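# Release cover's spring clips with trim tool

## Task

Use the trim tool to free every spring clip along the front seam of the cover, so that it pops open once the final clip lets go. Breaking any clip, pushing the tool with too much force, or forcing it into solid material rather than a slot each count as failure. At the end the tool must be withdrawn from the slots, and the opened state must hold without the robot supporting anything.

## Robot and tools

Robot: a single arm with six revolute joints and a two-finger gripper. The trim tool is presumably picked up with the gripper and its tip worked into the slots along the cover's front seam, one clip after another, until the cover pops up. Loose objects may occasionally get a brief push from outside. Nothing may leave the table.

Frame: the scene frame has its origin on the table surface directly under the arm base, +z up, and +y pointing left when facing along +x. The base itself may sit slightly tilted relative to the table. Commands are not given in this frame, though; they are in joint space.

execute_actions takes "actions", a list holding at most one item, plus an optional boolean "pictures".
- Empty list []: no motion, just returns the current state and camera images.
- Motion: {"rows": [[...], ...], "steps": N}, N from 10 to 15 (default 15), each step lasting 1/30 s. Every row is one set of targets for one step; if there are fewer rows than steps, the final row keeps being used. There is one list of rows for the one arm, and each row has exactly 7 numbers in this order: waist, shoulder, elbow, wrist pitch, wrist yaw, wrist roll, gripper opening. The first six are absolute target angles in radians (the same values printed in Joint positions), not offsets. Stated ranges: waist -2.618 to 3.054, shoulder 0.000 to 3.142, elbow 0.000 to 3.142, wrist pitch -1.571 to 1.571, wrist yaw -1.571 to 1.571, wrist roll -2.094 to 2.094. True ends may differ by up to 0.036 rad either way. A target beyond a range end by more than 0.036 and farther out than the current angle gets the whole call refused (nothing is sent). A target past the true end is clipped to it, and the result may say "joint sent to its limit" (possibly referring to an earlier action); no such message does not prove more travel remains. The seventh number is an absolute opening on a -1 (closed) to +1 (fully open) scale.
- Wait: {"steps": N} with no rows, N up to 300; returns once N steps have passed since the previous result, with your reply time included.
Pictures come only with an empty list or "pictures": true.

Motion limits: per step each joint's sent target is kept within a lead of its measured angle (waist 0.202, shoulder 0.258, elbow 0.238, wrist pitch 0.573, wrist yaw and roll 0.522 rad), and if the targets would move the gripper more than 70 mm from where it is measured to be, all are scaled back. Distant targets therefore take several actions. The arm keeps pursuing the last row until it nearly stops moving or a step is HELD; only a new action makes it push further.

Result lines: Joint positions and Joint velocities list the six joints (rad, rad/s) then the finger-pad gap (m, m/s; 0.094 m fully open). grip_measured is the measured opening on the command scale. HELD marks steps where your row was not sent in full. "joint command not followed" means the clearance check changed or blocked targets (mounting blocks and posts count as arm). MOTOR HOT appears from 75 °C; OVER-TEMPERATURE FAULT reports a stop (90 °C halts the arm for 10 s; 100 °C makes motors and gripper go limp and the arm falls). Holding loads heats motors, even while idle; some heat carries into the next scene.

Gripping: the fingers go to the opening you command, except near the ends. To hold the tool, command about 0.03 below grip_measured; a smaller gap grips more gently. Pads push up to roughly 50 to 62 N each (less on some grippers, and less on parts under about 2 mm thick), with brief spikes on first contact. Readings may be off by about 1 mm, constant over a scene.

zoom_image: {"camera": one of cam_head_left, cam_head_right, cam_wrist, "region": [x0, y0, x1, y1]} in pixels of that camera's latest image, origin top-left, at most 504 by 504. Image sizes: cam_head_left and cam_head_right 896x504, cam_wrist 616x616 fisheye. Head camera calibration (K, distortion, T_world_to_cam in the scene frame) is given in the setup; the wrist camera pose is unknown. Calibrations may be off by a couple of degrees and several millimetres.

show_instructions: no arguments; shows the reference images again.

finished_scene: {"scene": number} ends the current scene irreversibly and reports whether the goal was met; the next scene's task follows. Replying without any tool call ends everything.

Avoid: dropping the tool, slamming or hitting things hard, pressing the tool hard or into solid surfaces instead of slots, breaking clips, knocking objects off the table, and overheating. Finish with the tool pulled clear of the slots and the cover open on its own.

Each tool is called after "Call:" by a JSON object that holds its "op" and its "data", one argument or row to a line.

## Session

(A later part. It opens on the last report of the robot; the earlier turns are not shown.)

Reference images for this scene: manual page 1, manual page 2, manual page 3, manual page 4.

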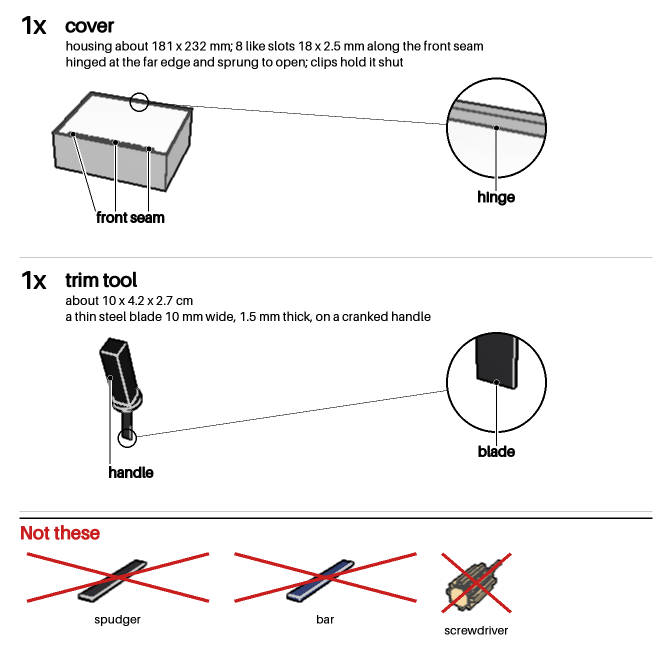

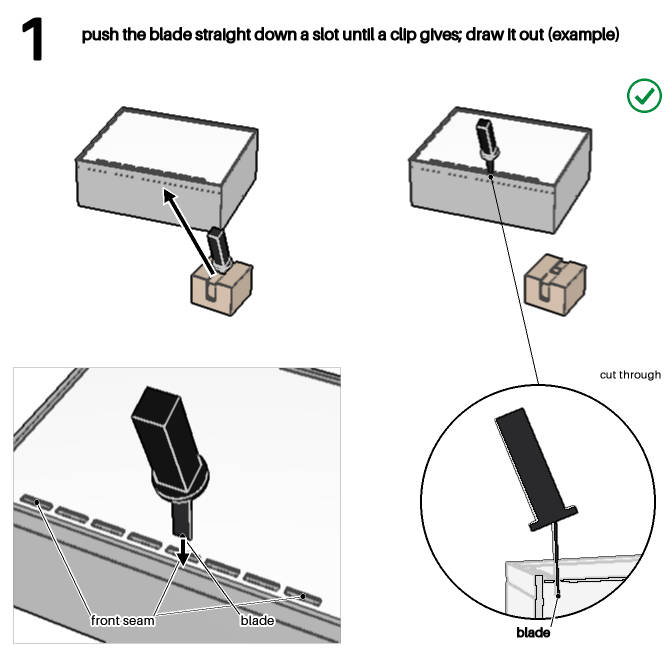

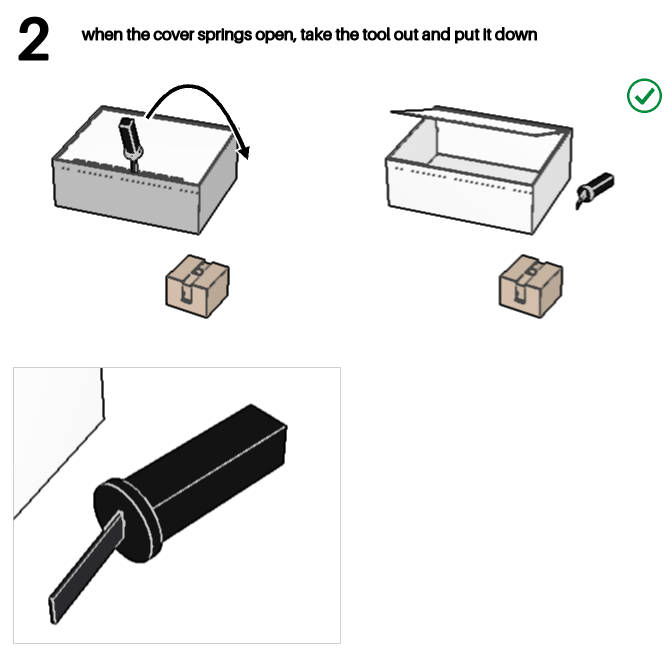

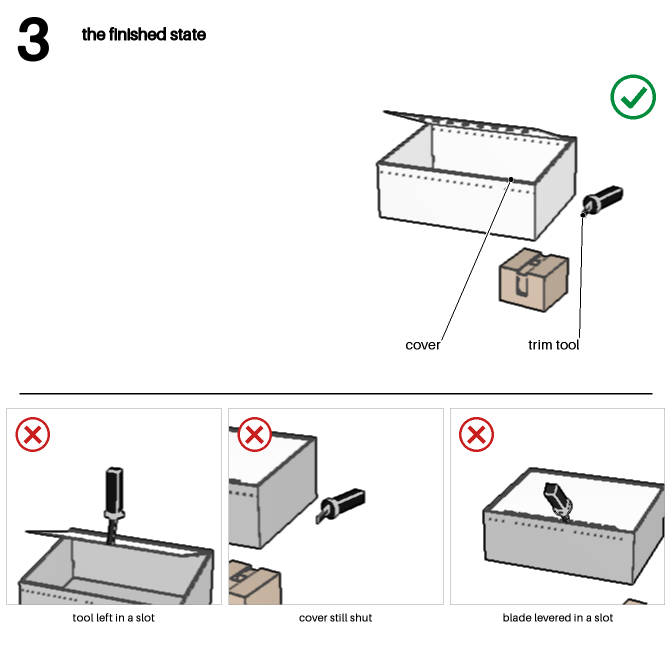

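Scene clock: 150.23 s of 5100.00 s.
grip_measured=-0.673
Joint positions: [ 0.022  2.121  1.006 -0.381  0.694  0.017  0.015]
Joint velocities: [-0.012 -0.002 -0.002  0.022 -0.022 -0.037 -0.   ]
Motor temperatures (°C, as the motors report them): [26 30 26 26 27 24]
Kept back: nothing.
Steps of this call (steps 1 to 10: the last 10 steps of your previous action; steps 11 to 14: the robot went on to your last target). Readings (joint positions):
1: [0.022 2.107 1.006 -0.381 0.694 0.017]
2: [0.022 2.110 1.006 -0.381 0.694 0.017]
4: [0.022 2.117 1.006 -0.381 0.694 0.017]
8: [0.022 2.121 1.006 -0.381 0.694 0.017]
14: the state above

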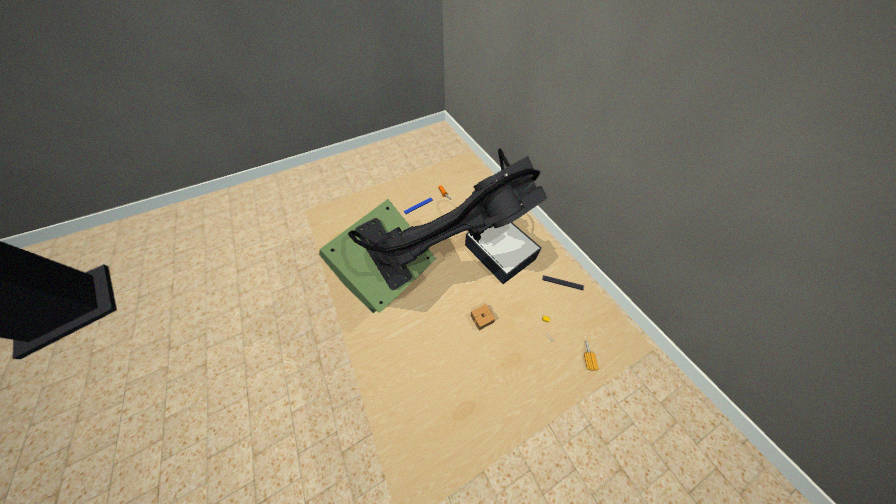

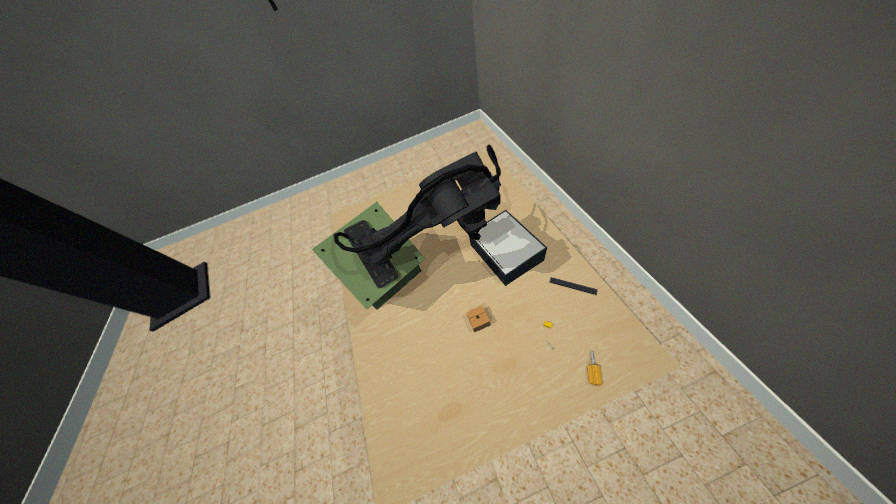

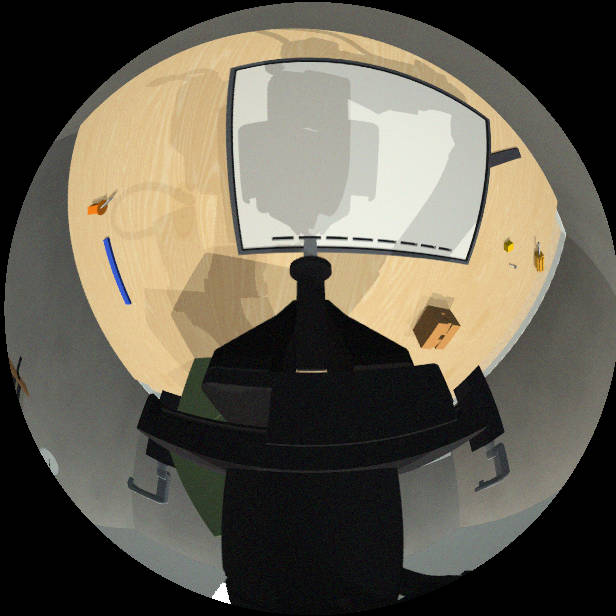

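Call:
{"op": "execute_actions", "data": {
  "actions": [
    {"rows":[[0.022,2.105,1.006,-0.366,0.694,0.017,-0.71],[0.022,2.094,1.006,-0.362,0.694,0.017,-0.71],[0.022,2.095,1.006,-0.361,0.694,0.017,-0.71],[0.022,2.098,1.006,-0.361,0.694,0.017,-0.71]],"steps":12}
  ]
}}

Call:
{"op": "execute_actions", "data": {
  "actions": [
    {"steps":14}
  ],
  "pictures": true
}}

Call:
{"op": "zoom_image", "data": {
  "camera": "cam_wrist",
  "region": [260, 205, 360, 265]
}}

Scene clock: 150.97 s of 5100.00 s.
grip_measured=-0.673
Joint positions: [ 0.022  2.121  1.006 -0.381  0.694  0.017  0.015]
Joint velocities: [ 0.002 -0.012 -0.002 -0.007 -0.037  0.051 -0.   ]
Motor temperatures (°C, as the motors report them): [26 30 26 26 27 24]
Steps of this call (steps 1 to 20: the robot went on to your last target; steps 21 to 22: the first 2 steps of this action). Readings (joint positions):
21: [0.022 2.121 1.006 -0.381 0.694 0.017]
22: the state above

Scene clock: 151.43 s of 5100.00 s.
grip_measured=-0.673
Joint positions: [ 0.022  2.121  1.006 -0.378  0.694  0.017  0.015]
Joint velocities: [ 0.012 -0.002  0.017 -0.022 -0.022 -0.037  0.   ]
Motor temperatures (°C, as the motors report them): [26 30 26 26 27 24]
Kept back: nothing.
Steps of this call (steps 1 to 10: the last 10 steps of your previous action; steps 11 to 14: the robot went on to your last target). Readings (joint positions):
1: [0.022 2.121 1.006 -0.381 0.694 0.017]
2: [0.022 2.121 1.006 -0.380 0.694 0.017]
4: [0.022 2.121 1.006 -0.379 0.694 0.017]
8: [0.022 2.121 1.006 -0.378 0.694 0.017]
14: the state above

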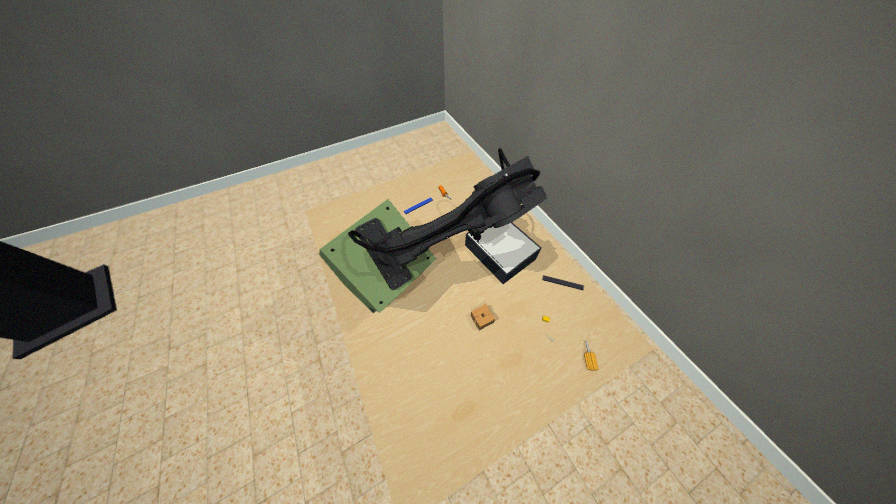

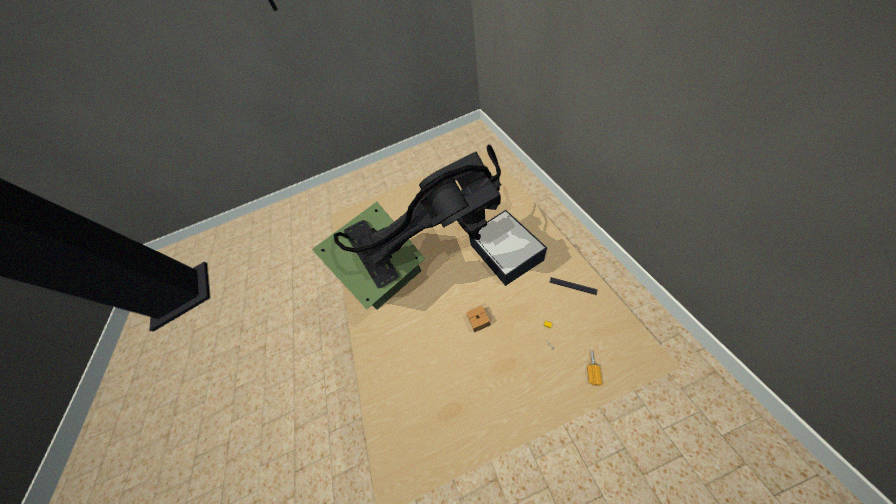

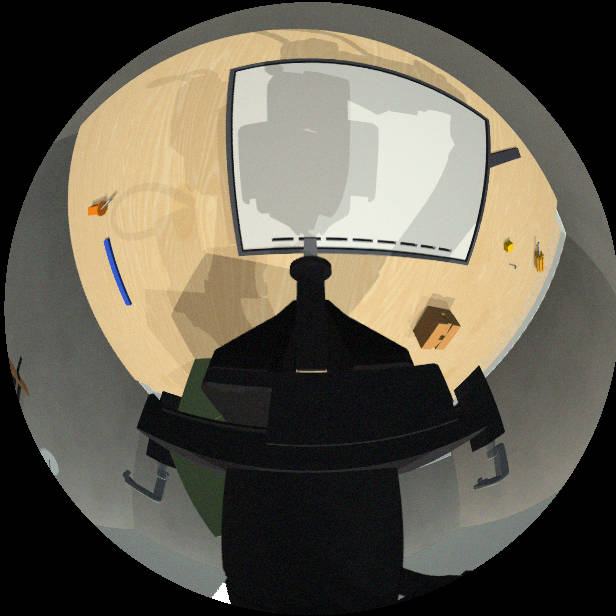

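Region (260, 205, 360, 265) of cam_wrist's 616x616 image, scaled by 5.040, with more detail than that image has; it fills the top 302 rows of this view, and the rest is white.

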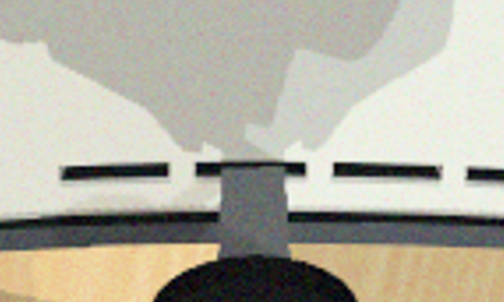

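Call:
{"op": "execute_actions", "data": {
  "actions": [
    {"rows":[[0.017,2.134,1.006,-0.362,0.694,0.017,-0.71],[0.014,2.144,1.006,-0.353,0.694,0.017,-0.71],[0.012,2.148,1.006,-0.351,0.694,0.017,-0.71],[0.011,2.148,1.006,-0.350,0.694,0.017,-0.71],[0.010,2.149,1.006,-0.349,0.694,0.017,-0.71],[0.009,2.150,1.006,-0.347,0.694,0.017,-0.71],[0.008,2.152,1.006,-0.345,0.694,0.017,-0.71],[0.007,2.153,1.006,-0.344,0.694,0.017,-0.71],[0.006,2.155,1.006,-0.342,0.694,0.017,-0.71],[0.005,2.156,1.006,-0.341,0.694,0.017,-0.71],[0.004,2.158,1.006,-0.339,0.694,0.017,-0.71],[0.003,2.159,1.006,-0.338,0.694,0.017,-0.71],[0.002,2.160,1.006,-0.337,0.694,0.017,-0.71],[0.002,2.161,1.006,-0.336,0.694,0.017,-0.71],[0.002,2.162,1.006,-0.335,0.694,0.017,-0.71]],"steps":15}
  ]
}}

Call:
{"op": "execute_actions", "data": {
  "actions": [
    {"steps":16}
  ]
}}

Scene clock: 152.33 s of 5100.00 s.
grip_measured=-0.673
Joint positions: [ 0.016  2.127  1.006 -0.371  0.694  0.017  0.015]
Joint velocities: [-0.056  0.066 -0.012  0.066  0.007  0.022 -0.   ]
Motor temperatures (°C, as the motors report them): [26 30 26 26 27 24]
Steps of this call (steps 1 to 15: the robot went on to your last target; steps 16 to 22: nothing new was sent; steps 23 to 27: the first 5 steps of this action). Readings (joint positions):
23: [0.022 2.121 1.006 -0.378 0.694 0.017]
24: [0.021 2.121 1.006 -0.377 0.694 0.017]
26: [0.018 2.124 1.006 -0.372 0.694 0.017]
27: the state above

Scene clock: 152.87 s of 5100.00 s.
grip_measured=-0.673
Joint positions: [ 0.005  2.144  1.006 -0.344  0.694  0.017  0.015]
Joint velocities: [ 0.002  0.007 -0.002 -0.007 -0.007  0.022 -0.001]
Motor temperatures (°C, as the motors report them): [26 30 26 26 27 24]
Kept back: nothing.
Steps of this call (steps 1 to 10: the last 10 steps of your previous action; steps 11 to 16: the robot went on to your last target). Readings (joint positions):
1: [0.014 2.130 1.006 -0.368 0.694 0.017]
2: [0.012 2.132 1.006 -0.364 0.694 0.017]
4: [0.010 2.135 1.006 -0.359 0.694 0.017]
8: [0.007 2.140 1.006 -0.351 0.694 0.017]
16: the state above

Call:
{"op": "execute_actions", "data": {
  "actions": [
    {"rows":[[0.010,2.122,1.006,-0.361,0.694,0.017,-0.71],[0.014,2.113,1.006,-0.367,0.694,0.017,-0.71],[0.018,2.109,1.006,-0.371,0.694,0.017,-0.71],[0.021,2.106,1.006,-0.375,0.694,0.017,-0.71],[0.024,2.103,1.006,-0.379,0.694,0.017,-0.71],[0.027,2.100,1.006,-0.383,0.694,0.017,-0.71],[0.029,2.097,1.006,-0.387,0.694,0.017,-0.71],[0.031,2.095,1.006,-0.390,0.694,0.017,-0.71],[0.033,2.093,1.006,-0.393,0.694,0.017,-0.71],[0.035,2.091,1.006,-0.395,0.694,0.017,-0.71],[0.036,2.089,1.006,-0.397,0.694,0.017,-0.71],[0.037,2.087,1.006,-0.398,0.694,0.017,-0.71],[0.038,2.086,1.006,-0.398,0.694,0.017,-0.71],[0.039,2.085,1.006,-0.398,0.694,0.017,-0.71]],"steps":15}
  ]
}}

Call:
{"op": "execute_actions", "data": {
  "actions": [
    {"steps":14}
  ]
}}

Scene clock: 153.83 s of 5100.00 s.
grip_measured=-0.673
Joint positions: [ 0.005  2.131  1.006 -0.353  0.694  0.017  0.015]
Joint velocities: [-0.012 -0.125 -0.022 -0.183  0.037 -0.022 -0.001]
Motor temperatures (°C, as the motors report them): [26 30 26 26 27 24]
Steps of this call (steps 1 to 15: the robot went on to your last target; steps 16 to 24: nothing new was sent; steps 25 to 29: the first 5 steps of this action). Readings (joint positions):
25: [0.005 2.144 1.006 -0.344 0.694 0.017]
26: [0.005 2.142 1.006 -0.344 0.694 0.017]
28: [0.005 2.136 1.006 -0.349 0.694 0.017]
29: the state above

Scene clock: 154.30 s of 5100.00 s.
grip_measured=-0.673
Joint positions: [ 0.019  2.103  1.006 -0.379  0.69   0.017  0.015]
Joint velocities: [-0.017  0.007  0.002 -0.051  0.051 -0.007  0.001]
Motor temperatures (°C, as the motors report them): [26 30 26 26 27 24]
Kept back: nothing.
Steps of this call (steps 1 to 10: the last 10 steps of your previous action; steps 11 to 14: the robot went on to your last target). Readings (joint positions):
1: [0.005 2.127 1.006 -0.358 0.693 0.017]
2: [0.006 2.124 1.006 -0.362 0.691 0.017]
4: [0.008 2.119 1.006 -0.369 0.690 0.017]
8: [0.015 2.109 1.006 -0.377 0.690 0.017]
14: the state above

Call:
{"op": "execute_actions", "data": {
  "actions": [
    {"rows":[[0.033,2.103,1.046,-0.400,0.700,0.024,-0.71],[0.040,2.108,1.052,-0.402,0.701,0.030,-0.71],[0.046,2.116,1.055,-0.404,0.702,0.036,-0.71],[0.052,2.123,1.055,-0.406,0.703,0.042,-0.71],[0.058,2.129,1.053,-0.408,0.704,0.048,-0.71],[0.064,2.135,1.051,-0.410,0.705,0.054,-0.71],[0.070,2.141,1.050,-0.411,0.706,0.060,-0.71],[0.076,2.146,1.050,-0.412,0.706,0.066,-0.71],[0.082,2.151,1.050,-0.412,0.706,0.072,-0.71],[0.087,2.156,1.050,-0.412,0.706,0.078,-0.71],[0.091,2.160,1.050,-0.412,0.706,0.084,-0.71],[0.093,2.164,1.050,-0.412,0.706,0.090,-0.71],[0.093,2.167,1.050,-0.412,0.706,0.094,-0.71],[0.093,2.169,1.050,-0.412,0.706,0.097,-0.71],[0.093,2.170,1.050,-0.412,0.706,0.097,-0.71]],"steps":15}
  ]
}}

Call:
{"op": "execute_actions", "data": {
  "actions": [
    {"steps":18}
  ],
  "pictures": true
}}

Call:
{"op": "zoom_image", "data": {
  "camera": "cam_wrist",
  "region": [260, 205, 360, 265]
}}

Scene clock: 155.97 s of 5100.00 s.
grip_measured=-0.673
Joint positions: [ 0.024  2.103  1.024 -0.388  0.692  0.025  0.015]
Joint velocities: [ 0.1   -0.012  0.12  -0.051 -0.022  0.081  0.   ]
Motor temperatures (°C, as the motors report them): [26 30 26 26 27 24]
Steps of this call (steps 1 to 30: the robot went on to your last target; steps 31 to 45: nothing new was sent; steps 46 to 50: the first 5 steps of this action). Readings (joint positions):
46: [0.019 2.103 1.008 -0.382 0.690 0.017]
47: [0.019 2.103 1.011 -0.385 0.690 0.017]
49: [0.021 2.103 1.021 -0.388 0.691 0.022]
50: the state above

Scene clock: 156.57 s of 5100.00 s.
grip_measured=-0.673
Joint positions: [ 0.077  2.157  1.03  -0.396  0.696  0.085  0.015]
Joint velocities: [0.002 0.007 0.022 0.007 0.022 0.007 0.001]
Motor temperatures (°C, as the motors report them): [27 30 26 26 27 24]
Kept back: nothing.
Steps of this call (steps 1 to 10: the last 10 steps of your previous action; steps 11 to 18: the robot went on to your last target). Readings (joint positions):
1: [0.029 2.104 1.027 -0.388 0.694 0.029]
2: [0.035 2.107 1.029 -0.388 0.695 0.033]
4: [0.049 2.119 1.030 -0.388 0.696 0.043]
8: [0.073 2.147 1.030 -0.392 0.696 0.064]
18: the state above

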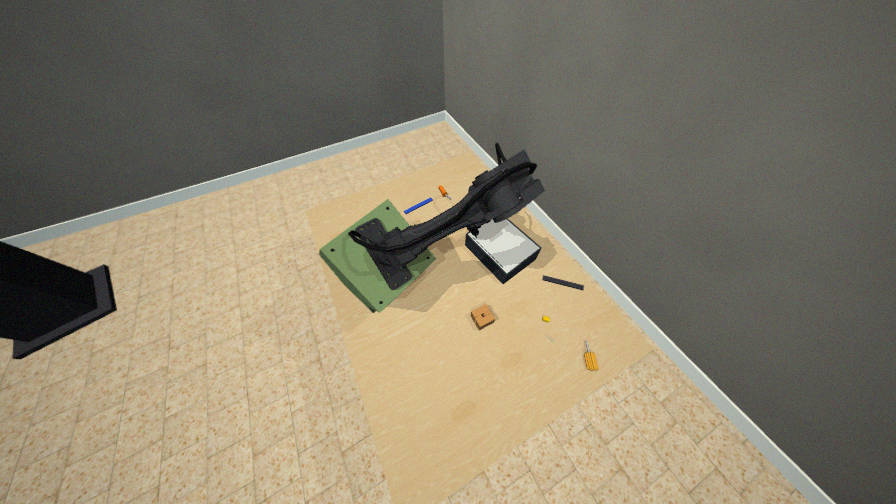

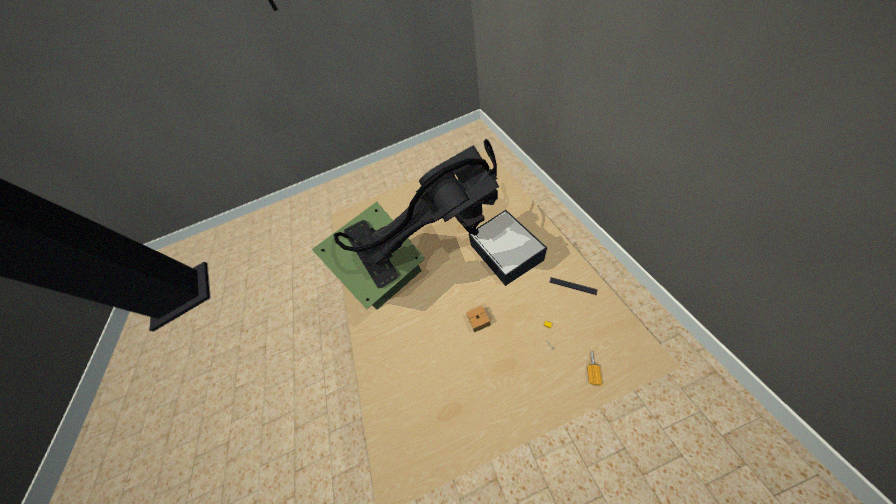

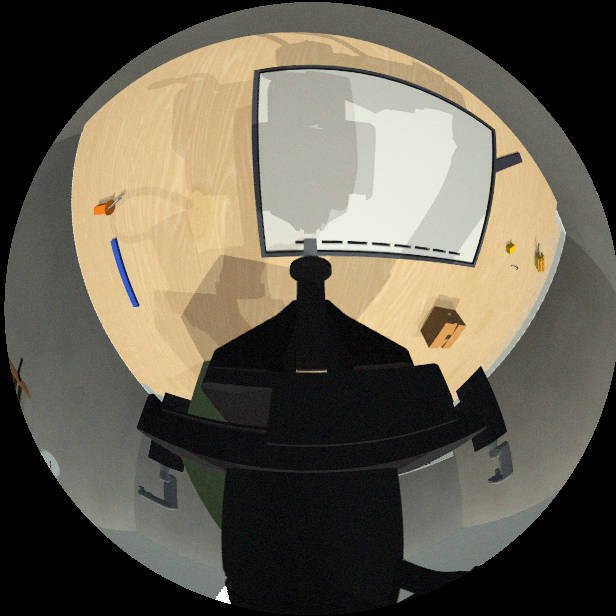

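Region (260, 205, 360, 265) of cam_wrist's 616x616 image, scaled by 5.040, with more detail than that image has; it fills the top 302 rows of this view, and the rest is white.

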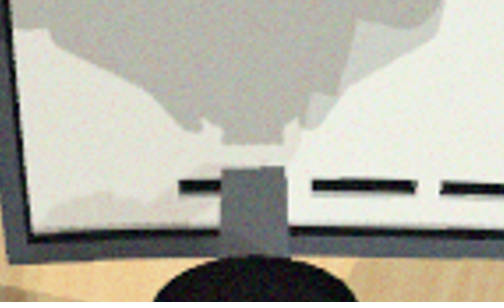

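Call:
{"op": "execute_actions", "data": {
  "actions": [
    {"rows":[[0.077,2.170,1.030,-0.411,0.696,0.097,-0.71],[0.077,2.184,1.030,-0.411,0.696,0.097,-0.71],[0.077,2.187,1.030,-0.411,0.696,0.097,-0.71],[0.077,2.188,1.030,-0.411,0.696,0.097,-0.71]],"steps":12}
  ]
}}

Call:
{"op": "execute_actions", "data": {
  "actions": [
    {"steps":14}
  ],
  "pictures": true
}}

Call:
{"op": "zoom_image", "data": {
  "camera": "cam_wrist",
  "region": [260, 205, 360, 265]
}}

Scene clock: 157.13 s of 5100.00 s.
grip_measured=-0.673
Joint positions: [ 0.077  2.158  1.03  -0.396  0.696  0.088  0.015]
Joint velocities: [-0.022  0.037 -0.007  0.022 -0.037 -0.007  0.   ]
Motor temperatures (°C, as the motors report them): [27 30 26 26 27 24]
Steps of this call (steps 1 to 15: the robot went on to your last target; steps 16 to 17: the first 2 steps of this action). Readings (joint positions):
16: [0.077 2.157 1.030 -0.396 0.696 0.088]
17: the state above

Scene clock: 157.60 s of 5100.00 s.
grip_measured=-0.673
Joint positions: [ 0.077  2.174  1.03  -0.396  0.696  0.088  0.015]
Joint velocities: [-0.012 -0.002 -0.002  0.066 -0.022 -0.037 -0.   ]
Motor temperatures (°C, as the motors report them): [27 30 26 26 27 24]
Kept back: nothing.
Steps of this call (steps 1 to 10: the last 10 steps of your previous action; steps 11 to 14: the robot went on to your last target). Readings (joint positions):
1: [0.077 2.160 1.030 -0.396 0.696 0.088]
2: [0.077 2.163 1.030 -0.396 0.696 0.088]
4: [0.077 2.170 1.030 -0.396 0.696 0.088]
8: [0.077 2.174 1.030 -0.396 0.696 0.088]
14: the state above

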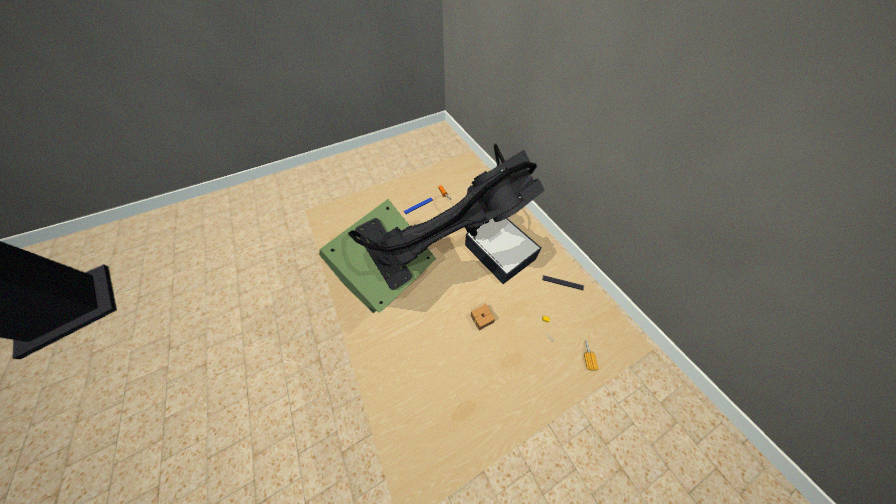

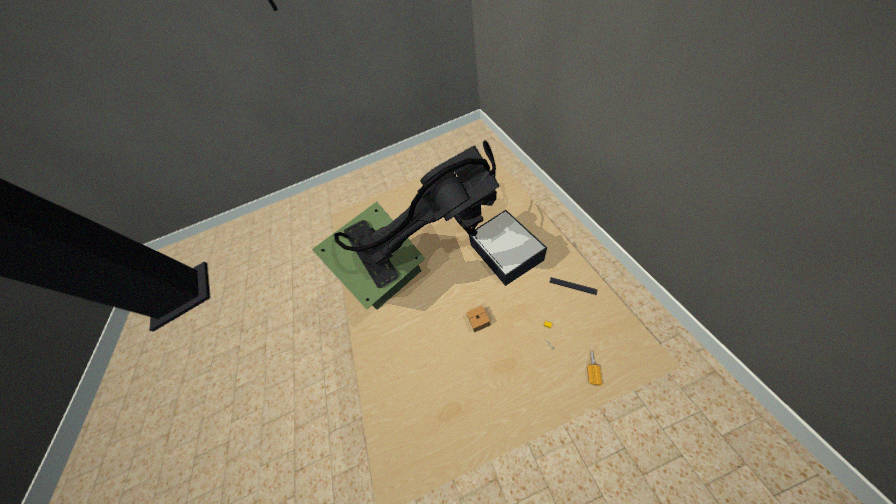

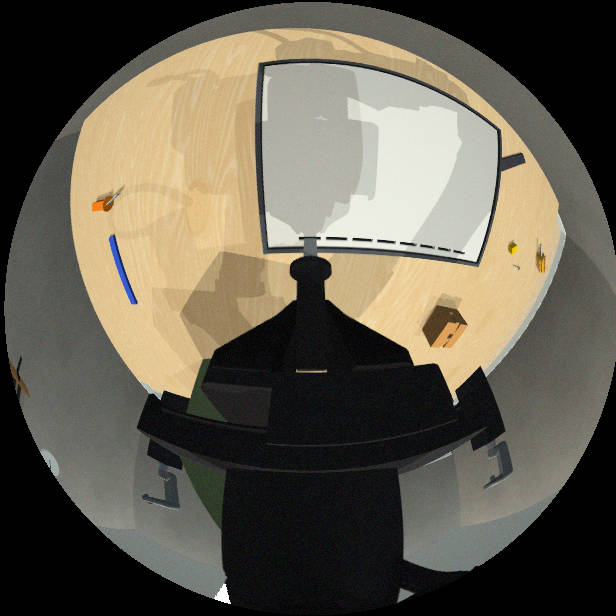

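Region (260, 205, 360, 265) of cam_wrist's 616x616 image, scaled by 5.040, with more detail than that image has; it fills the top 302 rows of this view, and the rest is white.

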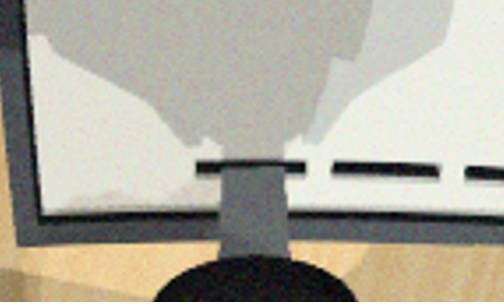

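Call:
{"op": "execute_actions", "data": {
  "actions": [
    {"rows":[[0.075,2.178,1.030,-0.378,0.696,0.088,-0.71],[0.074,2.180,1.030,-0.377,0.696,0.088,-0.71],[0.073,2.182,1.030,-0.376,0.696,0.088,-0.71],[0.071,2.188,1.030,-0.374,0.696,0.088,-0.71],[0.069,2.197,1.030,-0.370,0.696,0.088,-0.71],[0.067,2.201,1.030,-0.368,0.696,0.088,-0.71],[0.066,2.201,1.030,-0.367,0.696,0.088,-0.71],[0.065,2.202,1.030,-0.366,0.696,0.088,-0.71],[0.064,2.203,1.030,-0.364,0.696,0.088,-0.71],[0.063,2.205,1.030,-0.362,0.696,0.088,-0.71],[0.062,2.207,1.030,-0.361,0.696,0.088,-0.71],[0.061,2.209,1.030,-0.359,0.696,0.088,-0.71],[0.060,2.211,1.030,-0.357,0.696,0.088,-0.71],[0.059,2.213,1.030,-0.355,0.696,0.088,-0.71],[0.058,2.215,1.030,-0.353,0.696,0.088,-0.71]],"steps":15}
  ]
}}

Call:
{"op": "execute_actions", "data": {
  "actions": [
    {"steps":18}
  ]
}}

Scene clock: 158.87 s of 5100.00 s.
grip_measured=-0.673
Joint positions: [ 0.077  2.174  1.03  -0.393  0.696  0.088  0.015]
Joint velocities: [-0.032 -0.012  0.002  0.022 -0.022 -0.022 -0.001]
Motor temperatures (°C, as the motors report them): [27 30 26 26 27 24]
Steps of this call (steps 1 to 30: the robot went on to your last target; steps 31 to 33: nothing new was sent; steps 34 to 38: the first 5 steps of this action). Readings (joint positions):
34: [0.077 2.174 1.030 -0.396 0.696 0.088]
35: [0.077 2.174 1.030 -0.396 0.696 0.088]
37: [0.077 2.174 1.030 -0.395 0.696 0.088]
38: the state above

Scene clock: 159.47 s of 5100.00 s.
grip_measured=-0.673
Joint positions: [ 0.063  2.193  1.03  -0.371  0.696  0.088  0.015]
Joint velocities: [-0.012 -0.002 -0.002 -0.051 -0.007 -0.081  0.001]
Motor temperatures (°C, as the motors report them): [27 30 26 26 27 24]
Kept back: nothing.
Steps of this call (steps 1 to 10: the last 10 steps of your previous action; steps 11 to 18: the robot went on to your last target). Readings (joint positions):
1: [0.075 2.176 1.030 -0.392 0.696 0.088]
2: [0.073 2.177 1.030 -0.389 0.696 0.088]
4: [0.069 2.182 1.030 -0.386 0.696 0.088]
8: [0.064 2.190 1.030 -0.375 0.696 0.088]
18: the state above

Call:
{"op": "execute_actions", "data": {
  "actions": [
    {"rows":[[0.054,2.213,1.030,-0.350,0.696,0.088,-0.71],[0.052,2.218,1.030,-0.347,0.696,0.088,-0.71],[0.050,2.221,1.030,-0.345,0.696,0.088,-0.71],[0.049,2.223,1.030,-0.344,0.696,0.088,-0.71],[0.048,2.224,1.030,-0.343,0.696,0.088,-0.71]],"steps":12}
  ]
}}

Call:
{"op": "execute_actions", "data": {
  "actions": [
    {"steps":12}
  ]
}}

Scene clock: 160.00 s of 5100.00 s.
grip_measured=-0.673
Joint positions: [ 0.063  2.193  1.03  -0.371  0.696  0.088  0.015]
Joint velocities: [ 0.022 -0.007 -0.017  0.051 -0.037 -0.051  0.   ]
Motor temperatures (°C, as the motors report them): [27 30 26 26 27 24]
Steps of this call (steps 1 to 14: the robot went on to your last target; steps 15 to 16: the first 2 steps of this action). Readings (joint positions):
15: [0.063 2.193 1.030 -0.371 0.696 0.088]
16: the state above

Scene clock: 160.40 s of 5100.00 s.
grip_measured=-0.673
Joint positions: [ 0.06   2.193  1.03  -0.369  0.695  0.088  0.015]
Joint velocities: [-0.002 -0.002 -0.012 -0.022 -0.007 -0.022  0.   ]
Motor temperatures (°C, as the motors report them): [27 30 26 26 27 24]
Kept back: nothing.
Steps of this call (steps 1 to 10: the last 10 steps of your previous action; steps 11 to 12: the robot went on to your last target). Readings (joint positions):
1: [0.062 2.193 1.030 -0.370 0.696 0.088]
2: [0.061 2.193 1.030 -0.370 0.696 0.088]
4: [0.061 2.193 1.030 -0.369 0.695 0.088]
8: [0.060 2.193 1.030 -0.369 0.695 0.088]
12: the state above

Call:
{"op": "execute_actions", "data": {
  "actions": [
    {"rows":[[0.044,2.228,1.030,-0.345,0.696,0.088,-0.71],[0.042,2.234,1.030,-0.344,0.696,0.088,-0.71],[0.040,2.239,1.030,-0.343,0.696,0.088,-0.71],[0.040,2.243,1.030,-0.343,0.696,0.088,-0.71],[0.040,2.245,1.030,-0.343,0.696,0.088,-0.71],[0.040,2.245,1.030,-0.343,0.696,0.088,-0.71],[0.040,2.245,1.030,-0.343,0.696,0.088,-0.71],[0.042,2.220,1.030,-0.345,0.696,0.088,-0.71]],"steps":10}
  ]
}}

Call:
{"op": "execute_actions", "data": {
  "actions": [
    {"steps":12}
  ]
}}

Scene clock: 160.90 s of 5100.00 s.
grip_measured=-0.673
Joint positions: [ 0.06   2.193  1.03  -0.369  0.695  0.088  0.015]
Joint velocities: [-0.017  0.002 -0.012 -0.022  0.081 -0.037 -0.   ]
Motor temperatures (°C, as the motors report them): [27 30 26 26 27 24]
Kept back: the last 10 steps of this action.
Steps of this call (steps 1 to 15: the robot went on to your last target). Readings (joint positions):
1: [0.060 2.193 1.030 -0.369 0.695 0.088]
2: [0.060 2.193 1.030 -0.369 0.695 0.088]
4: [0.060 2.193 1.030 -0.369 0.695 0.088]
8: [0.060 2.193 1.030 -0.369 0.695 0.088]
15: the state above

Scene clock: 161.30 s of 5100.00 s.
grip_measured=-0.673
Joint positions: [ 0.054  2.211  1.03  -0.346  0.698  0.088  0.015]
Joint velocities: [ 0.007 -0.007 -0.002  0.007  0.007 -0.007 -0.   ]
Motor temperatures (°C, as the motors report them): [26 30 26 26 27 24]
Kept back: nothing.
Steps of this call (steps 1 to 10: the last 10 steps of your previous action; steps 11 to 12: the robot went on to your last target). Readings (joint positions):
1: [0.060 2.194 1.030 -0.369 0.695 0.088]
2: [0.060 2.196 1.030 -0.368 0.695 0.088]
4: [0.059 2.200 1.030 -0.363 0.697 0.088]
8: [0.054 2.211 1.030 -0.346 0.698 0.088]
12: the state above

Call:
{"op": "execute_actions", "data": {
  "actions": [
    {"rows":[[0.060,2.189,1.030,-0.363,0.696,0.088,-0.71],[0.064,2.180,1.030,-0.369,0.696,0.088,-0.71],[0.068,2.175,1.030,-0.374,0.696,0.088,-0.71],[0.072,2.171,1.030,-0.379,0.696,0.088,-0.71],[0.076,2.167,1.030,-0.384,0.696,0.088,-0.71],[0.080,2.163,1.030,-0.389,0.696,0.088,-0.71],[0.083,2.159,1.030,-0.394,0.696,0.088,-0.71],[0.086,2.155,1.030,-0.398,0.696,0.088,-0.71],[0.088,2.151,1.030,-0.402,0.696,0.088,-0.71],[0.090,2.147,1.030,-0.406,0.696,0.088,-0.71],[0.092,2.143,1.030,-0.409,0.696,0.088,-0.71],[0.093,2.140,1.030,-0.412,0.696,0.088,-0.71],[0.094,2.137,1.030,-0.414,0.696,0.088,-0.71],[0.094,2.135,1.030,-0.414,0.696,0.088,-0.71]],"steps":15}
  ]
}}

Call:
{"op": "execute_actions", "data": {
  "actions": [
    {"steps":14}
  ],
  "pictures": true
}}

Scene clock: 163.37 s of 5100.00 s.
grip_measured=-0.673
Joint positions: [ 0.054  2.198  1.03  -0.355  0.689  0.088  0.015]
Joint velocities: [-0.012 -0.129  0.002 -0.095 -0.066 -0.007  0.001]
Motor temperatures (°C, as the motors report them): [26 30 26 26 27 24]
Steps of this call (steps 1 to 30: the robot went on to your last target; steps 31 to 57: nothing new was sent; steps 58 to 62: the first 5 steps of this action). Readings (joint positions):
58: [0.054 2.210 1.030 -0.346 0.698 0.088]
59: [0.054 2.207 1.030 -0.346 0.696 0.088]
61: [0.054 2.202 1.030 -0.352 0.692 0.088]
62: the state above

Scene clock: 163.83 s of 5100.00 s.
grip_measured=-0.673
Joint positions: [ 0.077  2.151  1.03  -0.387  0.686  0.088  0.015]
Joint velocities: [-0.002 -0.002 -0.002  0.007 -0.007 -0.022  0.002]
Motor temperatures (°C, as the motors report them): [26 30 26 26 27 24]
Kept back: nothing.
Steps of this call (steps 1 to 10: the last 10 steps of your previous action; steps 11 to 14: the robot went on to your last target). Readings (joint positions):
1: [0.055 2.195 1.030 -0.359 0.687 0.088]
2: [0.057 2.191 1.030 -0.364 0.686 0.088]
4: [0.064 2.180 1.030 -0.374 0.686 0.088]
8: [0.076 2.155 1.030 -0.381 0.686 0.088]
14: the state above

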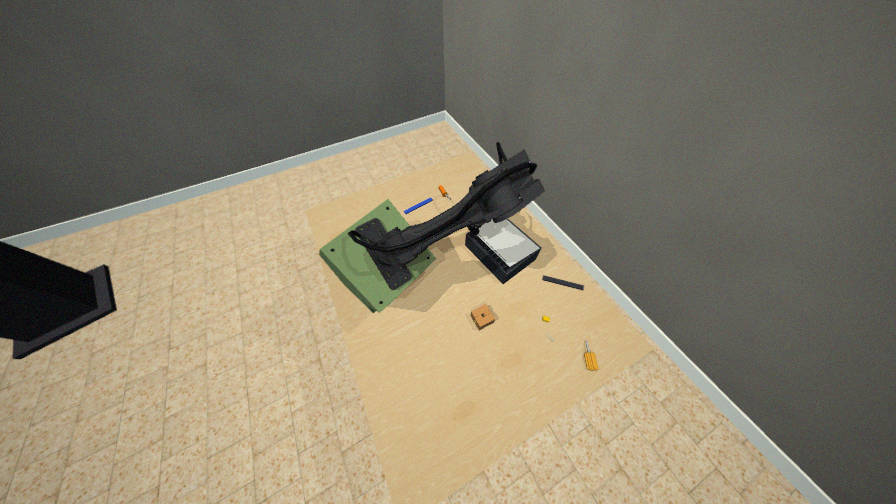

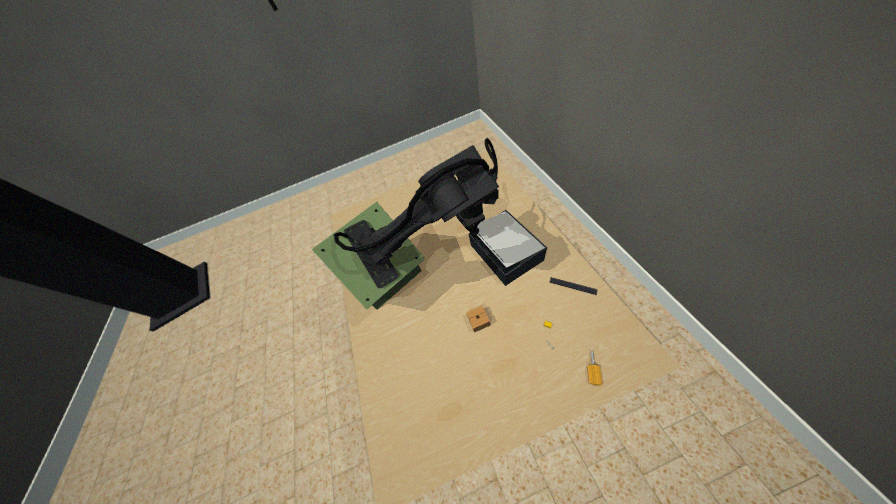

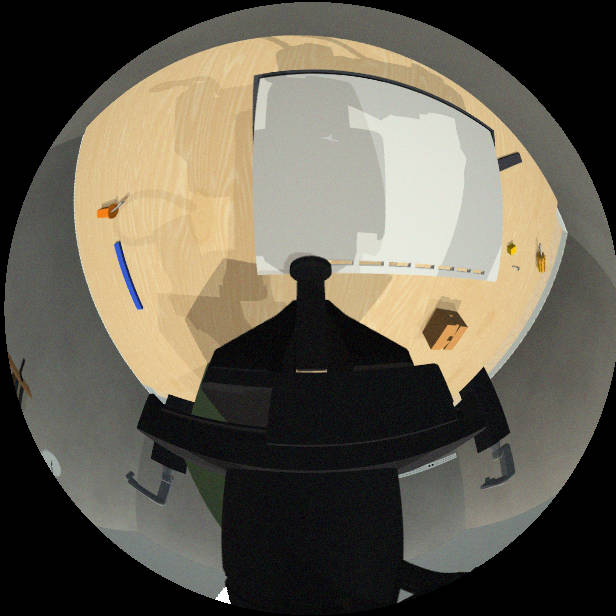

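Call:
{"op": "execute_actions", "data": {
  "actions": [
    {"rows":[[0.094,2.130,1.062,-0.409,0.696,0.099,-0.71],[0.097,2.127,1.066,-0.418,0.696,0.103,-0.71],[0.101,2.124,1.068,-0.428,0.696,0.108,-0.71],[0.105,2.122,1.070,-0.438,0.697,0.112,-0.71],[0.108,2.119,1.073,-0.447,0.697,0.117,-0.71],[0.112,2.117,1.076,-0.456,0.697,0.121,-0.71],[0.115,2.115,1.080,-0.465,0.698,0.126,-0.71],[0.119,2.112,1.083,-0.474,0.698,0.130,-0.71],[0.122,2.110,1.087,-0.483,0.698,0.135,-0.71],[0.126,2.108,1.090,-0.492,0.699,0.139,-0.71],[0.129,2.105,1.094,-0.501,0.699,0.144,-0.71],[0.133,2.103,1.097,-0.510,0.699,0.148,-0.71],[0.136,2.101,1.100,-0.519,0.700,0.152,-0.71],[0.139,2.099,1.103,-0.527,0.700,0.156,-0.71],[0.141,2.097,1.105,-0.533,0.700,0.158,-0.71]],"steps":15}
  ]
}}

Call:
{"op": "execute_actions", "data": {
  "actions": [
    {"steps":18}
  ],
  "pictures": true
}}

Scene clock: 168.93 s of 5100.00 s.
grip_measured=-0.673
Joint positions: [ 0.081  2.149  1.038 -0.403  0.686  0.096  0.015]
Joint velocities: [ 0.066 -0.061  0.076 -0.242 -0.022  0.037 -0.001]
Motor temperatures (°C, as the motors report them): [27 30 26 26 27 24]
Steps of this call (steps 1 to 30: the robot went on to your last target; steps 31 to 90: nothing new was sent; then 1.93 s passed at rest; steps 91 to 95: the first 5 steps of this action). Readings (joint positions):
91: [0.077 2.151 1.030 -0.387 0.686 0.088]
92: [0.077 2.151 1.030 -0.387 0.686 0.089]
94: [0.079 2.151 1.035 -0.396 0.686 0.093]
95: the state above

Scene clock: 169.53 s of 5100.00 s.
grip_measured=-0.673
Joint positions: [ 0.122  2.116  1.077 -0.512  0.688  0.147  0.015]
Joint velocities: [-0.002 -0.017 -0.002 -0.022 -0.007  0.022 -0.001]
Motor temperatures (°C, as the motors report them): [27 30 26 26 27 24]
Kept back: nothing.
Steps of this call (steps 1 to 10: the last 10 steps of your previous action; steps 11 to 18: the robot went on to your last target). Readings (joint positions):
1: [0.083 2.145 1.041 -0.411 0.686 0.099]
2: [0.087 2.142 1.044 -0.420 0.686 0.103]
4: [0.094 2.135 1.051 -0.438 0.687 0.110]
8: [0.109 2.124 1.066 -0.473 0.688 0.126]
18: the state above

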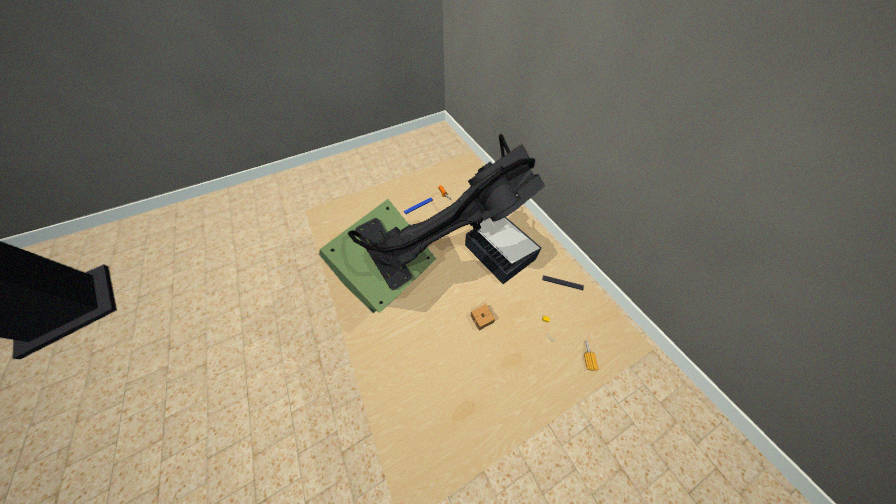

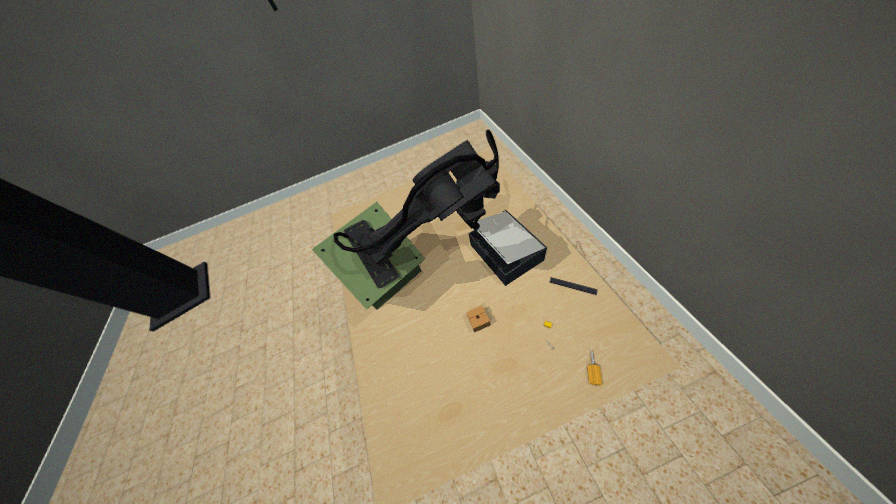

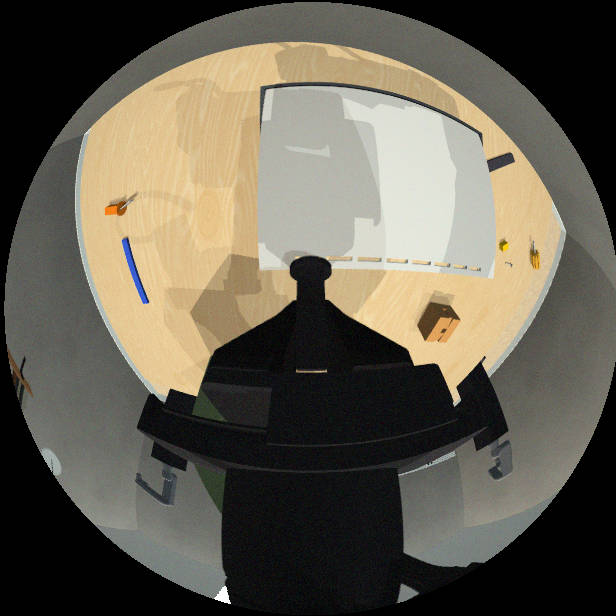

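Call:
{"op": "execute_actions", "data": {
  "actions": [
    {"rows":[[0.140,2.097,1.110,-0.535,0.698,0.158,-0.71],[0.143,2.094,1.118,-0.545,0.698,0.162,-0.71],[0.146,2.092,1.124,-0.555,0.698,0.166,-0.71],[0.149,2.091,1.130,-0.565,0.698,0.170,-0.71],[0.152,2.090,1.136,-0.575,0.698,0.174,-0.71],[0.155,2.089,1.142,-0.585,0.698,0.178,-0.71],[0.158,2.088,1.148,-0.595,0.698,0.182,-0.71],[0.161,2.087,1.154,-0.605,0.698,0.186,-0.71],[0.164,2.086,1.160,-0.614,0.698,0.190,-0.71],[0.168,2.085,1.166,-0.624,0.698,0.194,-0.71],[0.172,2.084,1.172,-0.634,0.698,0.198,-0.71],[0.176,2.083,1.178,-0.644,0.698,0.203,-0.71],[0.180,2.082,1.183,-0.654,0.698,0.208,-0.71],[0.183,2.081,1.187,-0.662,0.698,0.212,-0.71],[0.184,2.080,1.189,-0.667,0.698,0.214,-0.71]],"steps":15}
  ]
}}

Call:
{"op": "execute_actions", "data": {
  "actions": [
    {"steps":18}
  ],
  "pictures": true
}}

Scene clock: 170.37 s of 5100.00 s.
grip_measured=-0.673
Joint positions: [ 0.123  2.116  1.094 -0.538  0.688  0.155  0.015]
Joint velocities: [ 0.027 -0.012  0.178 -0.242 -0.051  0.081 -0.001]
Motor temperatures (°C, as the motors report them): [27 31 26 26 27 24]
Steps of this call (steps 1 to 15: the robot went on to your last target; steps 16 to 20: nothing new was sent; steps 21 to 25: the first 5 steps of this action). Readings (joint positions):
21: [0.122 2.116 1.077 -0.516 0.688 0.149]
22: [0.122 2.116 1.079 -0.518 0.688 0.150]
24: [0.122 2.116 1.088 -0.530 0.688 0.153]
25: the state above

Scene clock: 170.97 s of 5100.00 s.
grip_measured=-0.673
Joint positions: [ 0.162  2.103  1.154 -0.668  0.688  0.202  0.015]
Joint velocities: [ 0.002  0.002 -0.002  0.022  0.037  0.007  0.001]
Motor temperatures (°C, as the motors report them): [27 31 27 26 27 24]
Kept back: nothing.
Steps of this call (steps 1 to 10: the last 10 steps of your previous action; steps 11 to 18: the robot went on to your last target). Readings (joint positions):
1: [0.125 2.116 1.100 -0.547 0.688 0.158]
2: [0.128 2.116 1.106 -0.556 0.688 0.161]
4: [0.134 2.116 1.118 -0.575 0.688 0.167]
8: [0.148 2.116 1.139 -0.618 0.688 0.182]
18: the state above

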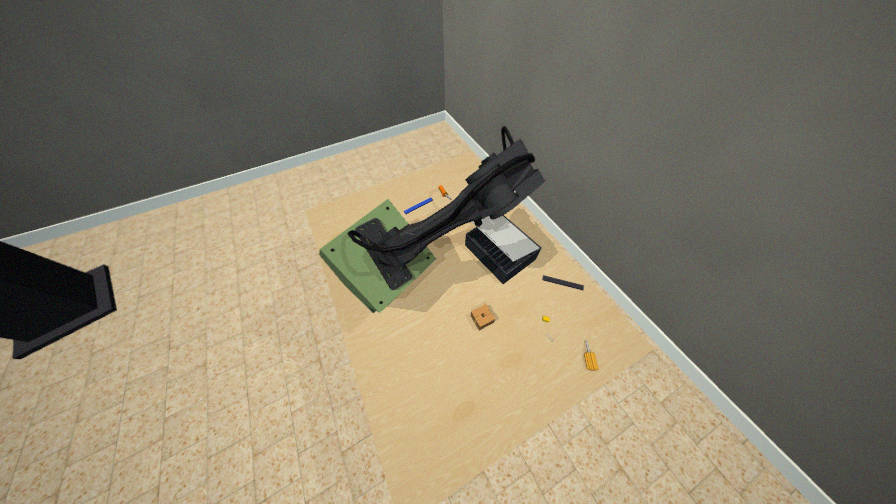

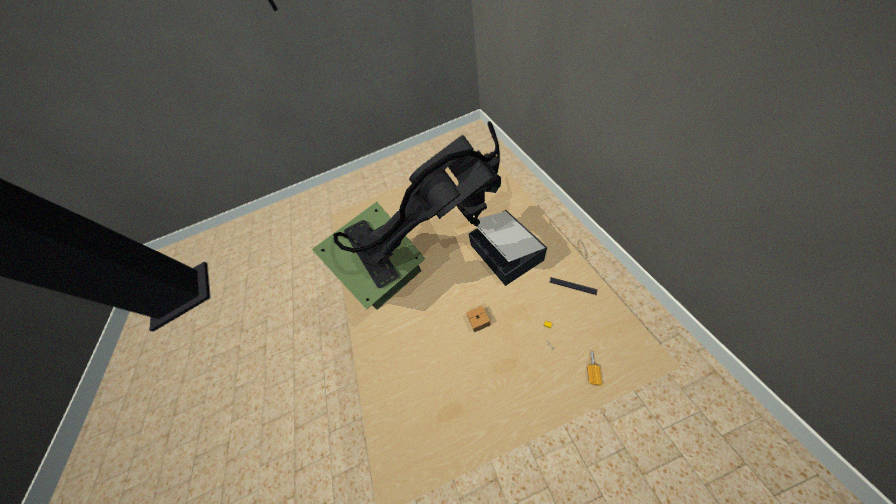

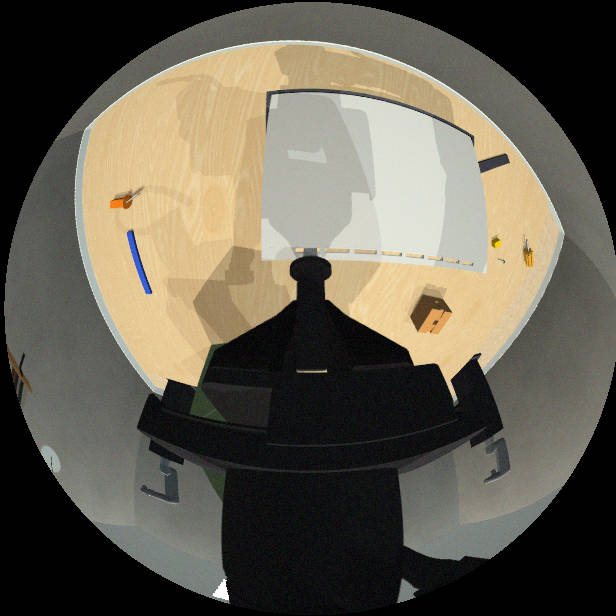

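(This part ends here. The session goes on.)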